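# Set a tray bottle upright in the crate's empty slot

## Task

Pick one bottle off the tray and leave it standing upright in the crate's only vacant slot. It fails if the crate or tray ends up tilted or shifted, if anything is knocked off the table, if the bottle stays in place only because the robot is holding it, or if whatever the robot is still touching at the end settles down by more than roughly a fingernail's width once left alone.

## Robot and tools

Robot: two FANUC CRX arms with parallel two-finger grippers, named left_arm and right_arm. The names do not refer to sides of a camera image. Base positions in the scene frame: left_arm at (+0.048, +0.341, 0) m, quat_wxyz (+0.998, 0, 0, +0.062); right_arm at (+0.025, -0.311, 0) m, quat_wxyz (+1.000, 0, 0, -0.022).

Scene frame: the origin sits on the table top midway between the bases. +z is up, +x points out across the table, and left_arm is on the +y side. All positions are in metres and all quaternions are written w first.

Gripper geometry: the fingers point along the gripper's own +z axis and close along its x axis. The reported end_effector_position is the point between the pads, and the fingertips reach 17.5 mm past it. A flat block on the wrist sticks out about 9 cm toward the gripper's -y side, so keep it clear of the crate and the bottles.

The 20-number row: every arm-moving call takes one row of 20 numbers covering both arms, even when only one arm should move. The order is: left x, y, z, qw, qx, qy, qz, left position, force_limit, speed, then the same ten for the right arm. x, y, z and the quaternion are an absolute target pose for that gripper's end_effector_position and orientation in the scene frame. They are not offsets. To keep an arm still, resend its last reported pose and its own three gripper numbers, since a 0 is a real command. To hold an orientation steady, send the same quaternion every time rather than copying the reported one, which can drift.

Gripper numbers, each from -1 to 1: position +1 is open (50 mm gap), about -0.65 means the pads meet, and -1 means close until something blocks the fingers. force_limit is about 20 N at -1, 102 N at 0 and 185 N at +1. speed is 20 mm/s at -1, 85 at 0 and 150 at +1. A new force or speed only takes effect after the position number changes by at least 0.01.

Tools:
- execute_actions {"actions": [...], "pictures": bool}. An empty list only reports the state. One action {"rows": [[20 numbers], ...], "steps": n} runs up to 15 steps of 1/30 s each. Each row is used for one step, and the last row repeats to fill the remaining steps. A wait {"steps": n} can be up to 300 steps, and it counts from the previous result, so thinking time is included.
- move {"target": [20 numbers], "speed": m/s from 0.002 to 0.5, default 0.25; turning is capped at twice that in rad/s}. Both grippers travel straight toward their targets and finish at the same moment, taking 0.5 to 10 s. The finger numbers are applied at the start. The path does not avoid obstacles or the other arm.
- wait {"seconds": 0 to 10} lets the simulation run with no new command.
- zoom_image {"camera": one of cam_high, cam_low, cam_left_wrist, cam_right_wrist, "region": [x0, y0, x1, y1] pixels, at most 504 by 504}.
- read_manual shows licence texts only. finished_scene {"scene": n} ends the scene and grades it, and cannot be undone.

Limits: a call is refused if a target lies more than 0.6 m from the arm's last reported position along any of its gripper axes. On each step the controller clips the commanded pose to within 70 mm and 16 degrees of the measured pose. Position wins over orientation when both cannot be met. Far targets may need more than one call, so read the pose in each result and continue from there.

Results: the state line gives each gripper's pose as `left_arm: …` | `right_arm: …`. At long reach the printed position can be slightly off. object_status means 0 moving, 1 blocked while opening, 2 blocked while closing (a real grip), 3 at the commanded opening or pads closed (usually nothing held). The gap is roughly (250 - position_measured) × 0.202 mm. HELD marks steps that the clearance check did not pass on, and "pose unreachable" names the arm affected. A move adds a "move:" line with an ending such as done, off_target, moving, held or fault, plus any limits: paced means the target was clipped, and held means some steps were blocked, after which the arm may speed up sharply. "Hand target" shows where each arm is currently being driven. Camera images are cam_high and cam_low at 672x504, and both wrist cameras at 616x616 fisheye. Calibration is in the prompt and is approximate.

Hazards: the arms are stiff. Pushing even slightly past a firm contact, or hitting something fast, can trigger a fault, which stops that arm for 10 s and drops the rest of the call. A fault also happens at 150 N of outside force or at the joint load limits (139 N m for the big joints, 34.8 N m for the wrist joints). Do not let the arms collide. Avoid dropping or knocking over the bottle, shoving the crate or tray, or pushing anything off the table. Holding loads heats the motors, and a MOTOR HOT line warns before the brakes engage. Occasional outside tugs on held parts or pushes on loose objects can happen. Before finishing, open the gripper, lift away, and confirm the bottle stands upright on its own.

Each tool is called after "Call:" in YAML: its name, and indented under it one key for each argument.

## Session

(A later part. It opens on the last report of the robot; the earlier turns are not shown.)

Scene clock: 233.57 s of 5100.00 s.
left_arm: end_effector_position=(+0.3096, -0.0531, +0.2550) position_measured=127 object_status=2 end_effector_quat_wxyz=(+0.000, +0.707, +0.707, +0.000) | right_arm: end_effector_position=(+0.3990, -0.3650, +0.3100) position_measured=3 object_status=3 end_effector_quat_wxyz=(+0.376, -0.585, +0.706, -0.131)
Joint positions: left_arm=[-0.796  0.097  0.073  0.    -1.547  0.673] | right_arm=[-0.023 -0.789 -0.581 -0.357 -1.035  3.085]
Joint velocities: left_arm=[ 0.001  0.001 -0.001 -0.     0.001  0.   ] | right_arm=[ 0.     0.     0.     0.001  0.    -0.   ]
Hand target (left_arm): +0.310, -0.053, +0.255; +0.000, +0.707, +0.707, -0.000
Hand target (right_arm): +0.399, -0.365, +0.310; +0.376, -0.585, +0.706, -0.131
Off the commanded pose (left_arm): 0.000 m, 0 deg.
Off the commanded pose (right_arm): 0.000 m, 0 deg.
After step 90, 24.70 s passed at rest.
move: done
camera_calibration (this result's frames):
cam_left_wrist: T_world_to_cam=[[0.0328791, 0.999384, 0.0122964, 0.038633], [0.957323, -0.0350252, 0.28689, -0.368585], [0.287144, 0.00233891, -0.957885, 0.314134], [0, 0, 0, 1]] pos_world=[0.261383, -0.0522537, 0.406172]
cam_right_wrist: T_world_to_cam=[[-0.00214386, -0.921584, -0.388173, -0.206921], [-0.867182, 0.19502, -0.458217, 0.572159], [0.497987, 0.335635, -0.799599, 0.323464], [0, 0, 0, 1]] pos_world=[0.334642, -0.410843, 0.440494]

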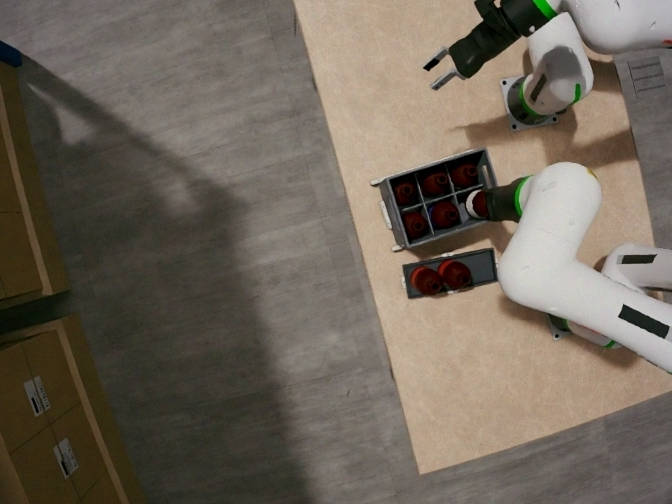

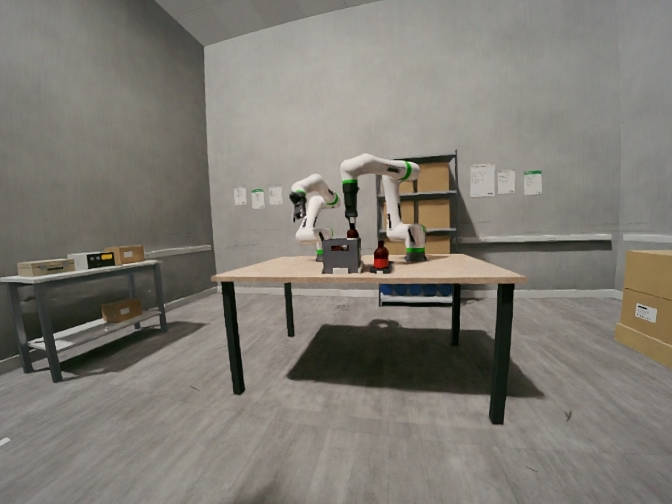

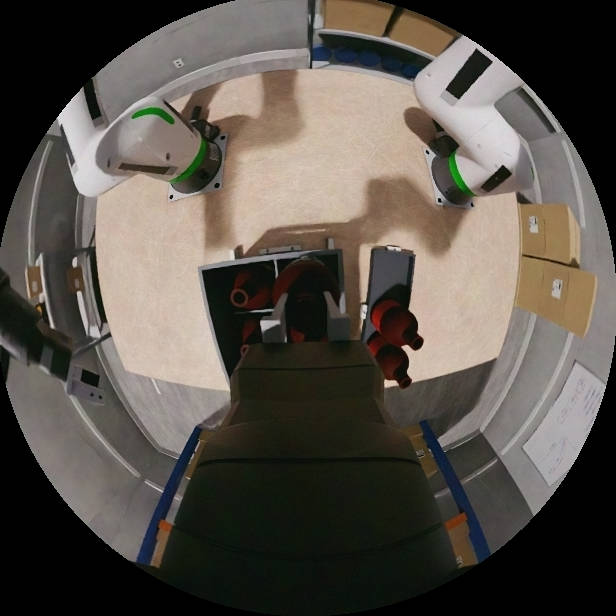

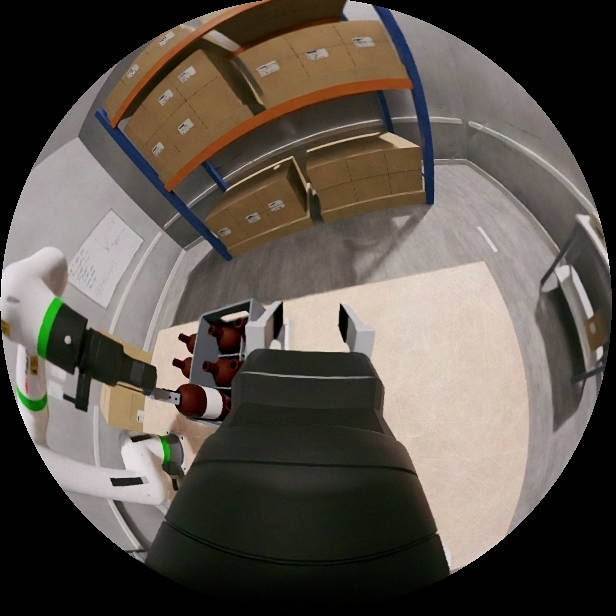

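Call:
move:
  target: [0.311,-0.053,0.160,0,0.7071,0.7071,0,-1,-0.2,0.3, 0.399,-0.365,0.31,0.376,-0.585,0.706,-0.131,1,0,0]
  speed: 0.1

Scene clock: 263.43 s of 5100.00 s.
left_arm: end_effector_position=(+0.3112, -0.0531, +0.1601) position_measured=127 object_status=2 end_effector_quat_wxyz=(+0.000, +0.707, +0.707, +0.000) | right_arm: end_effector_position=(+0.3990, -0.3650, +0.3100) position_measured=3 object_status=3 end_effector_quat_wxyz=(+0.376, -0.585, +0.706, -0.131)
Joint positions: left_arm=[-0.794  0.13  -0.113 -0.    -1.328  0.671] | right_arm=[-0.023 -0.789 -0.581 -0.357 -1.035  3.085]
Joint velocities: left_arm=[ 0.    -0.002 -0.    -0.     0.001 -0.001] | right_arm=[0.003 0.    0.    0.    0.001 0.   ]
Hand target (left_arm): +0.311, -0.053, +0.160; -0.000, +0.707, +0.707, +0.000
Hand target (right_arm): +0.399, -0.365, +0.310; +0.376, -0.585, +0.706, -0.131
Off the commanded pose (left_arm): 0.000 m, 0 deg.
Off the commanded pose (right_arm): 0.000 m, 0 deg.
After step 90, 25.57 s passed at rest.
move: done
camera_calibration (this result's frames):
cam_left_wrist: T_world_to_cam=[[0.0328616, 0.999384, 0.0123184, 0.039752], [0.957317, -0.0350148, 0.286913, -0.342822], [0.287167, 0.00236415, -0.957877, 0.222723], [0, 0, 0, 1]] pos_world=[0.262924, -0.0522579, 0.311212]
cam_right_wrist: T_world_to_cam=[[-0.00214396, -0.921584, -0.388174, -0.206921], [-0.867182, 0.19502, -0.458217, 0.57216], [0.497987, 0.335635, -0.799599, 0.323464], [0, 0, 0, 1]] pos_world=[0.334642, -0.410843, 0.440494]

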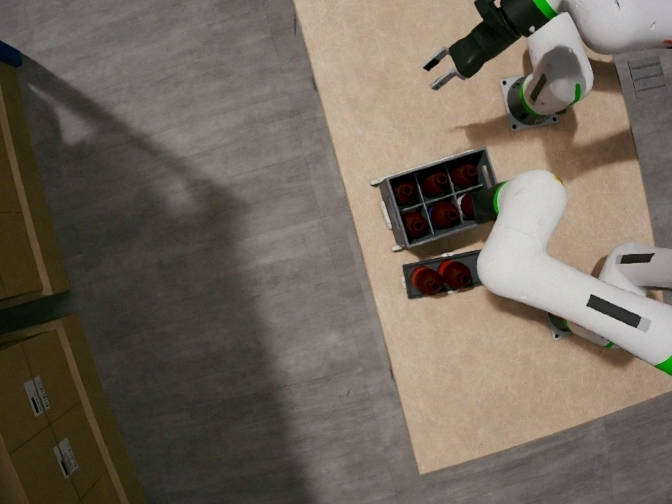

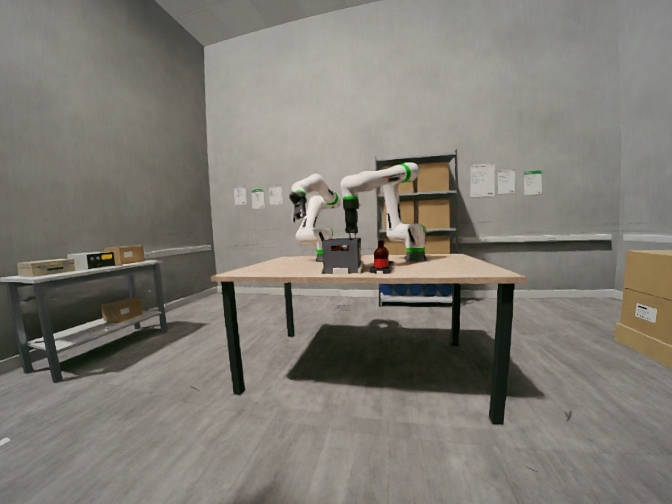

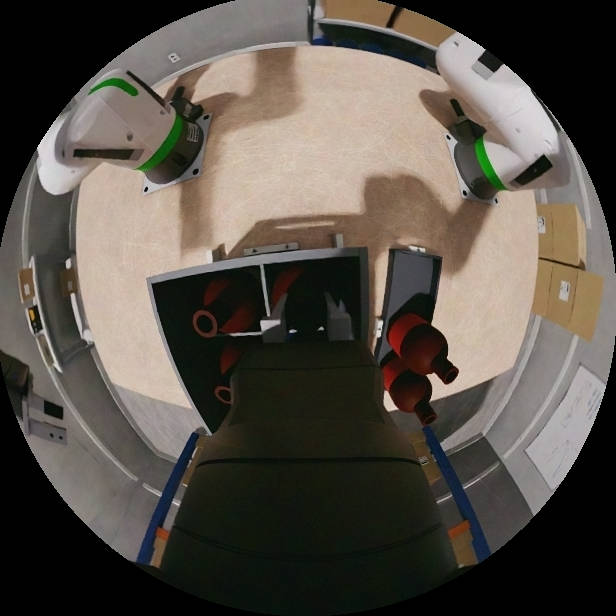

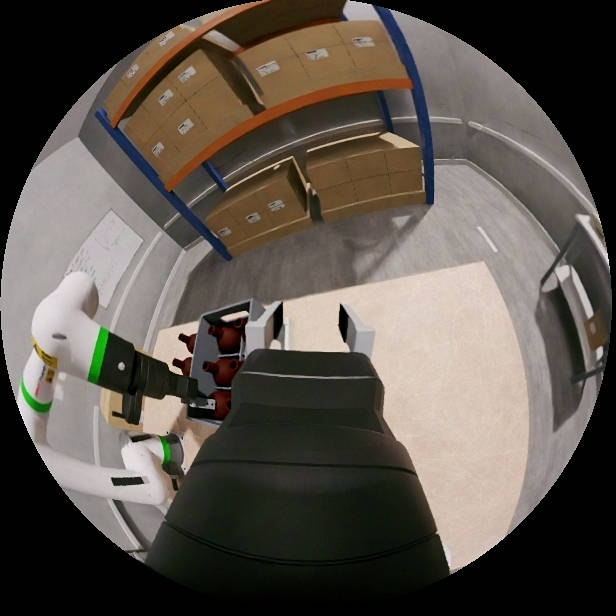

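Call:
zoom_image:
  camera: "cam_left_wrist"
  region: [170, 240, 380, 360]

Call:
zoom_image:
  camera: "cam_left_wrist"
  region: [370, 300, 480, 440]

Region (170, 240, 380, 360) of cam_left_wrist's 616x616 image, scaled by 2.400, with more detail than that image has; it fills the top 288 rows of this view, and the rest is white.

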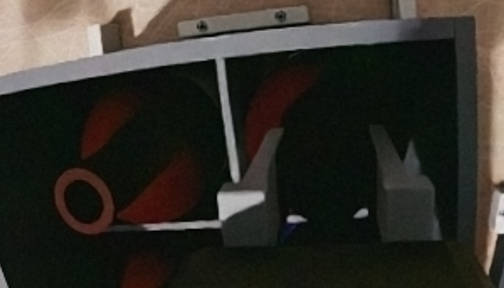

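Region (370, 300, 480, 440) of cam_left_wrist's 616x616 image, scaled by 3.600, with more detail than that image has; it fills the left 396 columns of this view, and the rest is white.

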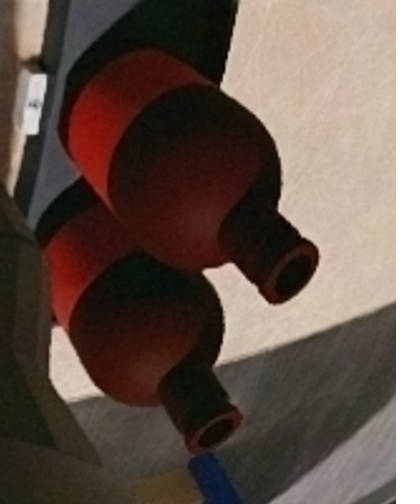

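Call:
execute_actions:
  actions:
    - {"rows": [[0.311,-0.053,0.1595,0,0.7071,0.7071,0,-1,-0.2,0.3, 0.399,-0.365,0.31,0.376,-0.585,0.706,-0.131,1,0,0],[0.311,-0.053,0.159,0,0.7071,0.7071,0,-1,-0.2,0.3, 0.399,-0.365,0.31,0.376,-0.585,0.706,-0.131,1,0,0],[0.311,-0.053,0.1585,0,0.7071,0.7071,0,-1,-0.2,0.3, 0.399,-0.365,0.31,0.376,-0.585,0.706,-0.131,1,0,0],[0.311,-0.053,0.158,0,0.7071,0.7071,0,-1,-0.2,0.3, 0.399,-0.365,0.31,0.376,-0.585,0.706,-0.131,1,0,0],[0.311,-0.053,0.1575,0,0.7071,0.7071,0,-1,-0.2,0.3, 0.399,-0.365,0.31,0.376,-0.585,0.706,-0.131,1,0,0],[0.311,-0.053,0.157,0,0.7071,0.7071,0,-1,-0.2,0.3, 0.399,-0.365,0.31,0.376,-0.585,0.706,-0.131,1,0,0],[0.311,-0.053,0.1565,0,0.7071,0.7071,0,-1,-0.2,0.3, 0.399,-0.365,0.31,0.376,-0.585,0.706,-0.131,1,0,0],[0.311,-0.053,0.156,0,0.7071,0.7071,0,-1,-0.2,0.3, 0.399,-0.365,0.31,0.376,-0.585,0.706,-0.131,1,0,0]], "steps": 15}
  pictures: false

Scene clock: 291.10 s of 5100.00 s.
left_arm: end_effector_position=(+0.3110, -0.0530, +0.1560) position_measured=127 object_status=2 end_effector_quat_wxyz=(+0.000, +0.707, +0.707, +0.000) | right_arm: end_effector_position=(+0.3990, -0.3650, +0.3100) position_measured=3 object_status=3 end_effector_quat_wxyz=(+0.376, -0.585, +0.706, -0.131)
Joint positions: left_arm=[-0.794  0.132 -0.121 -0.    -1.318  0.67 ] | right_arm=[-0.023 -0.789 -0.581 -0.357 -1.035  3.085]
Joint velocities: left_arm=[-0.     0.    -0.    -0.     0.001 -0.   ] | right_arm=[-0.     0.     0.     0.001  0.001 -0.   ]
Hand target (left_arm): +0.311, -0.053, +0.156; -0.000, +0.707, +0.707, +0.000
Hand target (right_arm): +0.399, -0.365, +0.310; +0.376, -0.585, +0.706, -0.131
Off the commanded pose (left_arm): 0.000 m, 0 deg.
Off the commanded pose (right_arm): 0.000 m, 0 deg.
Steps of this call (steps 1 to 90: nothing new was sent; then 24.17 s passed at rest; steps 91 to 105: all 15 steps of this action). Readings (end_effector_position | what the end effector reports):
91: left_arm (+0.3111, -0.0531, +0.1600) | right_arm (+0.3990, -0.3650, +0.3100) | left_arm position_measured=127 object_status=2 | right_arm position_measured=3 object_status=3
92: left_arm (+0.3111, -0.0531, +0.1597) | right_arm (+0.3990, -0.3650, +0.3100) | left_arm position_measured=127 object_status=2 | right_arm position_measured=3 object_status=3
94: left_arm (+0.3110, -0.0530, +0.1589) | right_arm (+0.3990, -0.3650, +0.3100) | left_arm position_measured=127 object_status=2 | right_arm position_measured=3 object_status=3
98: left_arm (+0.3110, -0.0530, +0.1570) | right_arm (+0.3990, -0.3650, +0.3100) | left_arm position_measured=127 object_status=2 | right_arm position_measured=3 object_status=3
105: the state above

Call:
execute_actions:
  actions:
    - {"rows": [[0.311,-0.053,0.1555,0,0.7071,0.7071,0,-1,-0.2,0.3, 0.399,-0.365,0.31,0.376,-0.585,0.706,-0.131,1,0,0],[0.311,-0.053,0.155,0,0.7071,0.7071,0,-1,-0.2,0.3, 0.399,-0.365,0.31,0.376,-0.585,0.706,-0.131,1,0,0],[0.311,-0.053,0.1545,0,0.7071,0.7071,0,-1,-0.2,0.3, 0.399,-0.365,0.31,0.376,-0.585,0.706,-0.131,1,0,0],[0.311,-0.053,0.154,0,0.7071,0.7071,0,-1,-0.2,0.3, 0.399,-0.365,0.31,0.376,-0.585,0.706,-0.131,1,0,0],[0.311,-0.053,0.1535,0,0.7071,0.7071,0,-1,-0.2,0.3, 0.399,-0.365,0.31,0.376,-0.585,0.706,-0.131,1,0,0],[0.311,-0.053,0.153,0,0.7071,0.7071,0,-1,-0.2,0.3, 0.399,-0.365,0.31,0.376,-0.585,0.706,-0.131,1,0,0]], "steps": 12}
  pictures: false

Scene clock: 300.53 s of 5100.00 s.
left_arm: end_effector_position=(+0.3110, -0.0530, +0.1530) position_measured=127 object_status=2 end_effector_quat_wxyz=(+0.000, +0.707, +0.707, +0.000) | right_arm: end_effector_position=(+0.3990, -0.3650, +0.3100) position_measured=3 object_status=3 end_effector_quat_wxyz=(+0.376, -0.585, +0.706, -0.131)
Joint positions: left_arm=[-0.794  0.134 -0.126 -0.    -1.311  0.67 ] | right_arm=[-0.023 -0.789 -0.581 -0.357 -1.035  3.085]
Joint velocities: left_arm=[ 0.001 -0.002 -0.     0.     0.001 -0.001] | right_arm=[ 0.001 -0.     0.001 -0.    -0.     0.   ]
Hand target (left_arm): +0.311, -0.053, +0.153; -0.000, +0.707, +0.707, +0.000
Hand target (right_arm): +0.399, -0.365, +0.310; +0.376, -0.585, +0.706, -0.131
Off the commanded pose (left_arm): 0.000 m, 0 deg.
Off the commanded pose (right_arm): 0.000 m, 0 deg.
Steps of this call (steps 1 to 90: nothing new was sent; then 6.03 s passed at rest; steps 91 to 102: all 12 steps of this action). Readings (end_effector_position | what the end effector reports):
91: left_arm (+0.3110, -0.0530, +0.1559) | right_arm (+0.3990, -0.3650, +0.3100) | left_arm position_measured=127 object_status=2 | right_arm position_measured=3 object_status=3
92: left_arm (+0.3110, -0.0530, +0.1557) | right_arm (+0.3990, -0.3650, +0.3100) | left_arm position_measured=127 object_status=2 | right_arm position_measured=3 object_status=3
94: left_arm (+0.3110, -0.0530, +0.1549) | right_arm (+0.3990, -0.3650, +0.3100) | left_arm position_measured=127 object_status=2 | right_arm position_measured=3 object_status=3
98: left_arm (+0.3110, -0.0530, +0.1533) | right_arm (+0.3990, -0.3650, +0.3100) | left_arm position_measured=127 object_status=2 | right_arm position_measured=3 object_status=3
102: the state above

Call:
execute_actions:
  actions:
    - {"rows": [[0.311,-0.053,0.1525,0,0.7071,0.7071,0,-1,-0.2,0.3, 0.399,-0.365,0.31,0.376,-0.585,0.706,-0.131,1,0,0],[0.311,-0.053,0.152,0,0.7071,0.7071,0,-1,-0.2,0.3, 0.399,-0.365,0.31,0.376,-0.585,0.706,-0.131,1,0,0],[0.311,-0.053,0.1515,0,0.7071,0.7071,0,-1,-0.2,0.3, 0.399,-0.365,0.31,0.376,-0.585,0.706,-0.131,1,0,0],[0.311,-0.053,0.151,0,0.7071,0.7071,0,-1,-0.2,0.3, 0.399,-0.365,0.31,0.376,-0.585,0.706,-0.131,1,0,0],[0.311,-0.053,0.151,0,0.7071,0.7071,0,-1,-0.2,0.3, 0.399,-0.365,0.31,0.376,-0.585,0.706,-0.131,1,0,0],[0.311,-0.053,0.151,0,0.7071,0.7071,0,-1,-0.2,0.3, 0.399,-0.365,0.31,0.376,-0.585,0.706,-0.131,1,0,0],[0.311,-0.053,0.151,0,0.7071,0.7071,0,-1,-0.2,0.3, 0.399,-0.365,0.31,0.376,-0.585,0.706,-0.131,1,0,0],[0.311,-0.053,0.151,0,0.7071,0.7071,0,-1,-0.2,0.3, 0.399,-0.365,0.31,0.376,-0.585,0.706,-0.131,1,0,0],[0.311,-0.053,0.151,0,0.7071,0.7071,0,0.6,-0.2,0, 0.399,-0.365,0.31,0.376,-0.585,0.706,-0.131,1,0,0]], "steps": 15}
  pictures: false

Call:
move:
  target: [0.311,-0.053,0.23,0,0.7071,0.7071,0,0.6,-0.2,0, 0.399,-0.365,0.31,0.376,-0.585,0.706,-0.131,1,0,0]
  speed: 0.2

Scene clock: 313.17 s of 5100.00 s.
left_arm: end_effector_position=(+0.3109, -0.0529, +0.1509) position_measured=63 object_status=0 end_effector_quat_wxyz=(-0.000, +0.707, +0.707, -0.000) | right_arm: end_effector_position=(+0.3990, -0.3650, +0.3100) position_measured=3 object_status=3 end_effector_quat_wxyz=(+0.376, -0.585, +0.706, -0.131)
Joint positions: left_arm=[-0.794  0.135 -0.129  0.    -1.307  0.67 ] | right_arm=[-0.023 -0.789 -0.581 -0.357 -1.035  3.085]
Joint velocities: left_arm=[-0.     0.001 -0.    -0.001 -0.     0.   ] | right_arm=[-0.001 -0.     0.001 -0.001 -0.001  0.   ]
Hand target (left_arm): +0.311, -0.053, +0.151; +0.000, +0.707, +0.707, +0.000
Hand target (right_arm): +0.399, -0.365, +0.310; +0.376, -0.585, +0.706, -0.131
Off the commanded pose (left_arm): 0.000 m, 0 deg.
Off the commanded pose (right_arm): 0.000 m, 0 deg.
Steps of this call (steps 1 to 90: nothing new was sent; then 9.13 s passed at rest; steps 91 to 105: all 15 steps of this action). Readings (end_effector_position | what the end effector reports):
91: left_arm (+0.3110, -0.0530, +0.1529) | right_arm (+0.3990, -0.3650, +0.3100) | left_arm position_measured=127 object_status=2 | right_arm position_measured=3 object_status=3
92: left_arm (+0.3110, -0.0530, +0.1527) | right_arm (+0.3990, -0.3650, +0.3100) | left_arm position_measured=127 object_status=2 | right_arm position_measured=3 object_status=3
94: left_arm (+0.3110, -0.0530, +0.1519) | right_arm (+0.3990, -0.3650, +0.3100) | left_arm position_measured=127 object_status=2 | right_arm position_measured=3 object_status=3
98: left_arm (+0.3110, -0.0531, +0.1513) | right_arm (+0.3990, -0.3650, +0.3100) | left_arm position_measured=127 object_status=2 | right_arm position_measured=3 object_status=3
105: the state above

Scene clock: 314.20 s of 5100.00 s.
left_arm: end_effector_position=(+0.3109, -0.0528, +0.2300) position_measured=63 object_status=3 end_effector_quat_wxyz=(+0.000, +0.707, +0.707, -0.000) | right_arm: end_effector_position=(+0.3990, -0.3650, +0.3100) position_measured=3 object_status=3 end_effector_quat_wxyz=(+0.376, -0.585, +0.706, -0.131)
Joint positions: left_arm=[-0.794  0.101  0.02   0.    -1.489  0.67 ] | right_arm=[-0.023 -0.789 -0.581 -0.357 -1.035  3.085]
Joint velocities: left_arm=[ 0.     0.004  0.002  0.    -0.001 -0.   ] | right_arm=[ 0.    -0.     0.     0.001  0.001  0.   ]
Hand target (left_arm): +0.311, -0.053, +0.230; +0.000, +0.707, +0.707, -0.000
Hand target (right_arm): +0.399, -0.365, +0.310; +0.376, -0.585, +0.706, -0.131
Off the commanded pose (left_arm): 0.000 m, 0 deg.
Off the commanded pose (right_arm): 0.000 m, 0 deg.
move: done
camera_calibration (this result's frames):
cam_left_wrist: T_world_to_cam=[[0.0331616, 0.999375, 0.0122225, 0.0385421], [0.957299, -0.0352747, 0.286939, -0.362665], [0.287191, 0.00218523, -0.957871, 0.289762], [0, 0, 0, 1]] pos_world=[0.262684, -0.0519442, 0.381146]
cam_right_wrist: T_world_to_cam=[[-0.00214583, -0.921584, -0.388174, -0.206921], [-0.867184, 0.19502, -0.458213, 0.572157], [0.497983, 0.335635, -0.799601, 0.323464], [0, 0, 0, 1]] pos_world=[0.334642, -0.410843, 0.44049]

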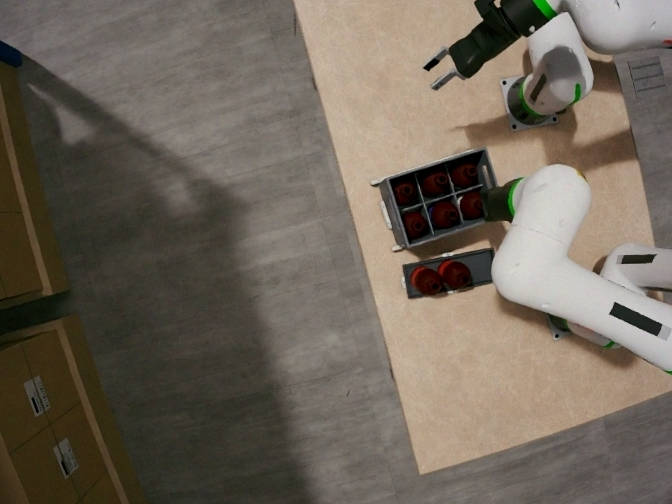

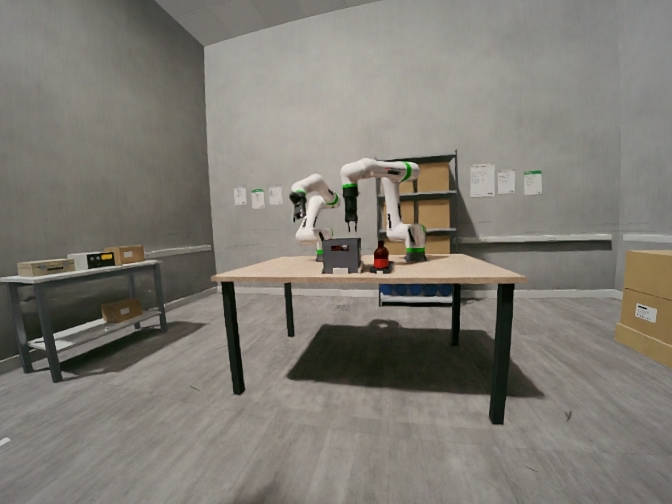

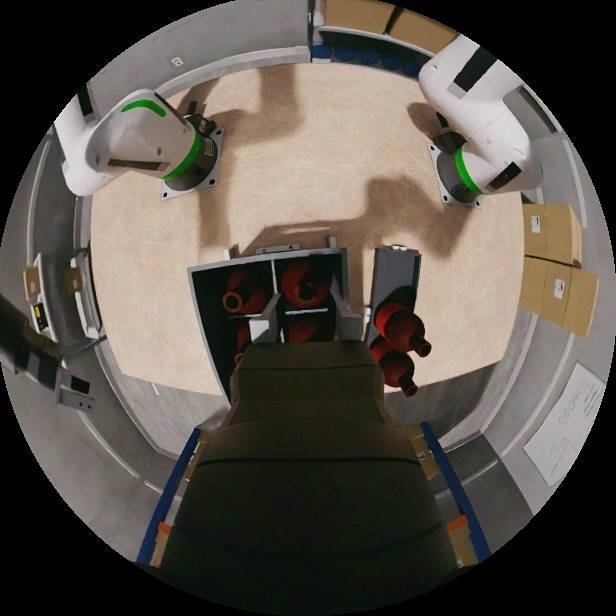

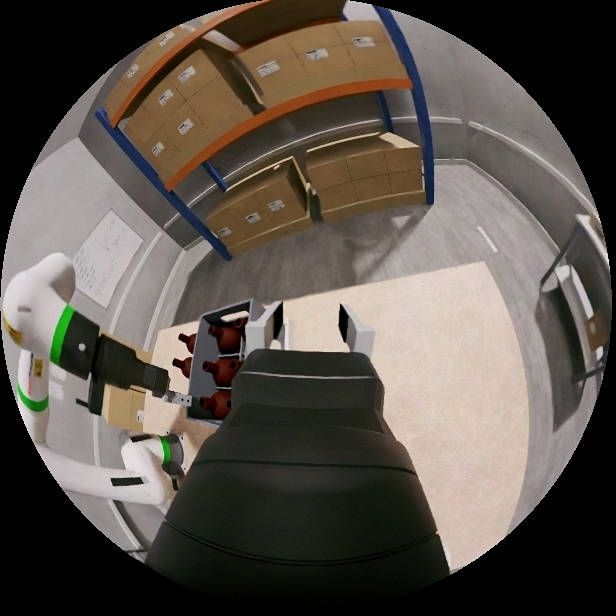

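Call:
finished_scene:
  scene: 1

The scene is finished: the task was done.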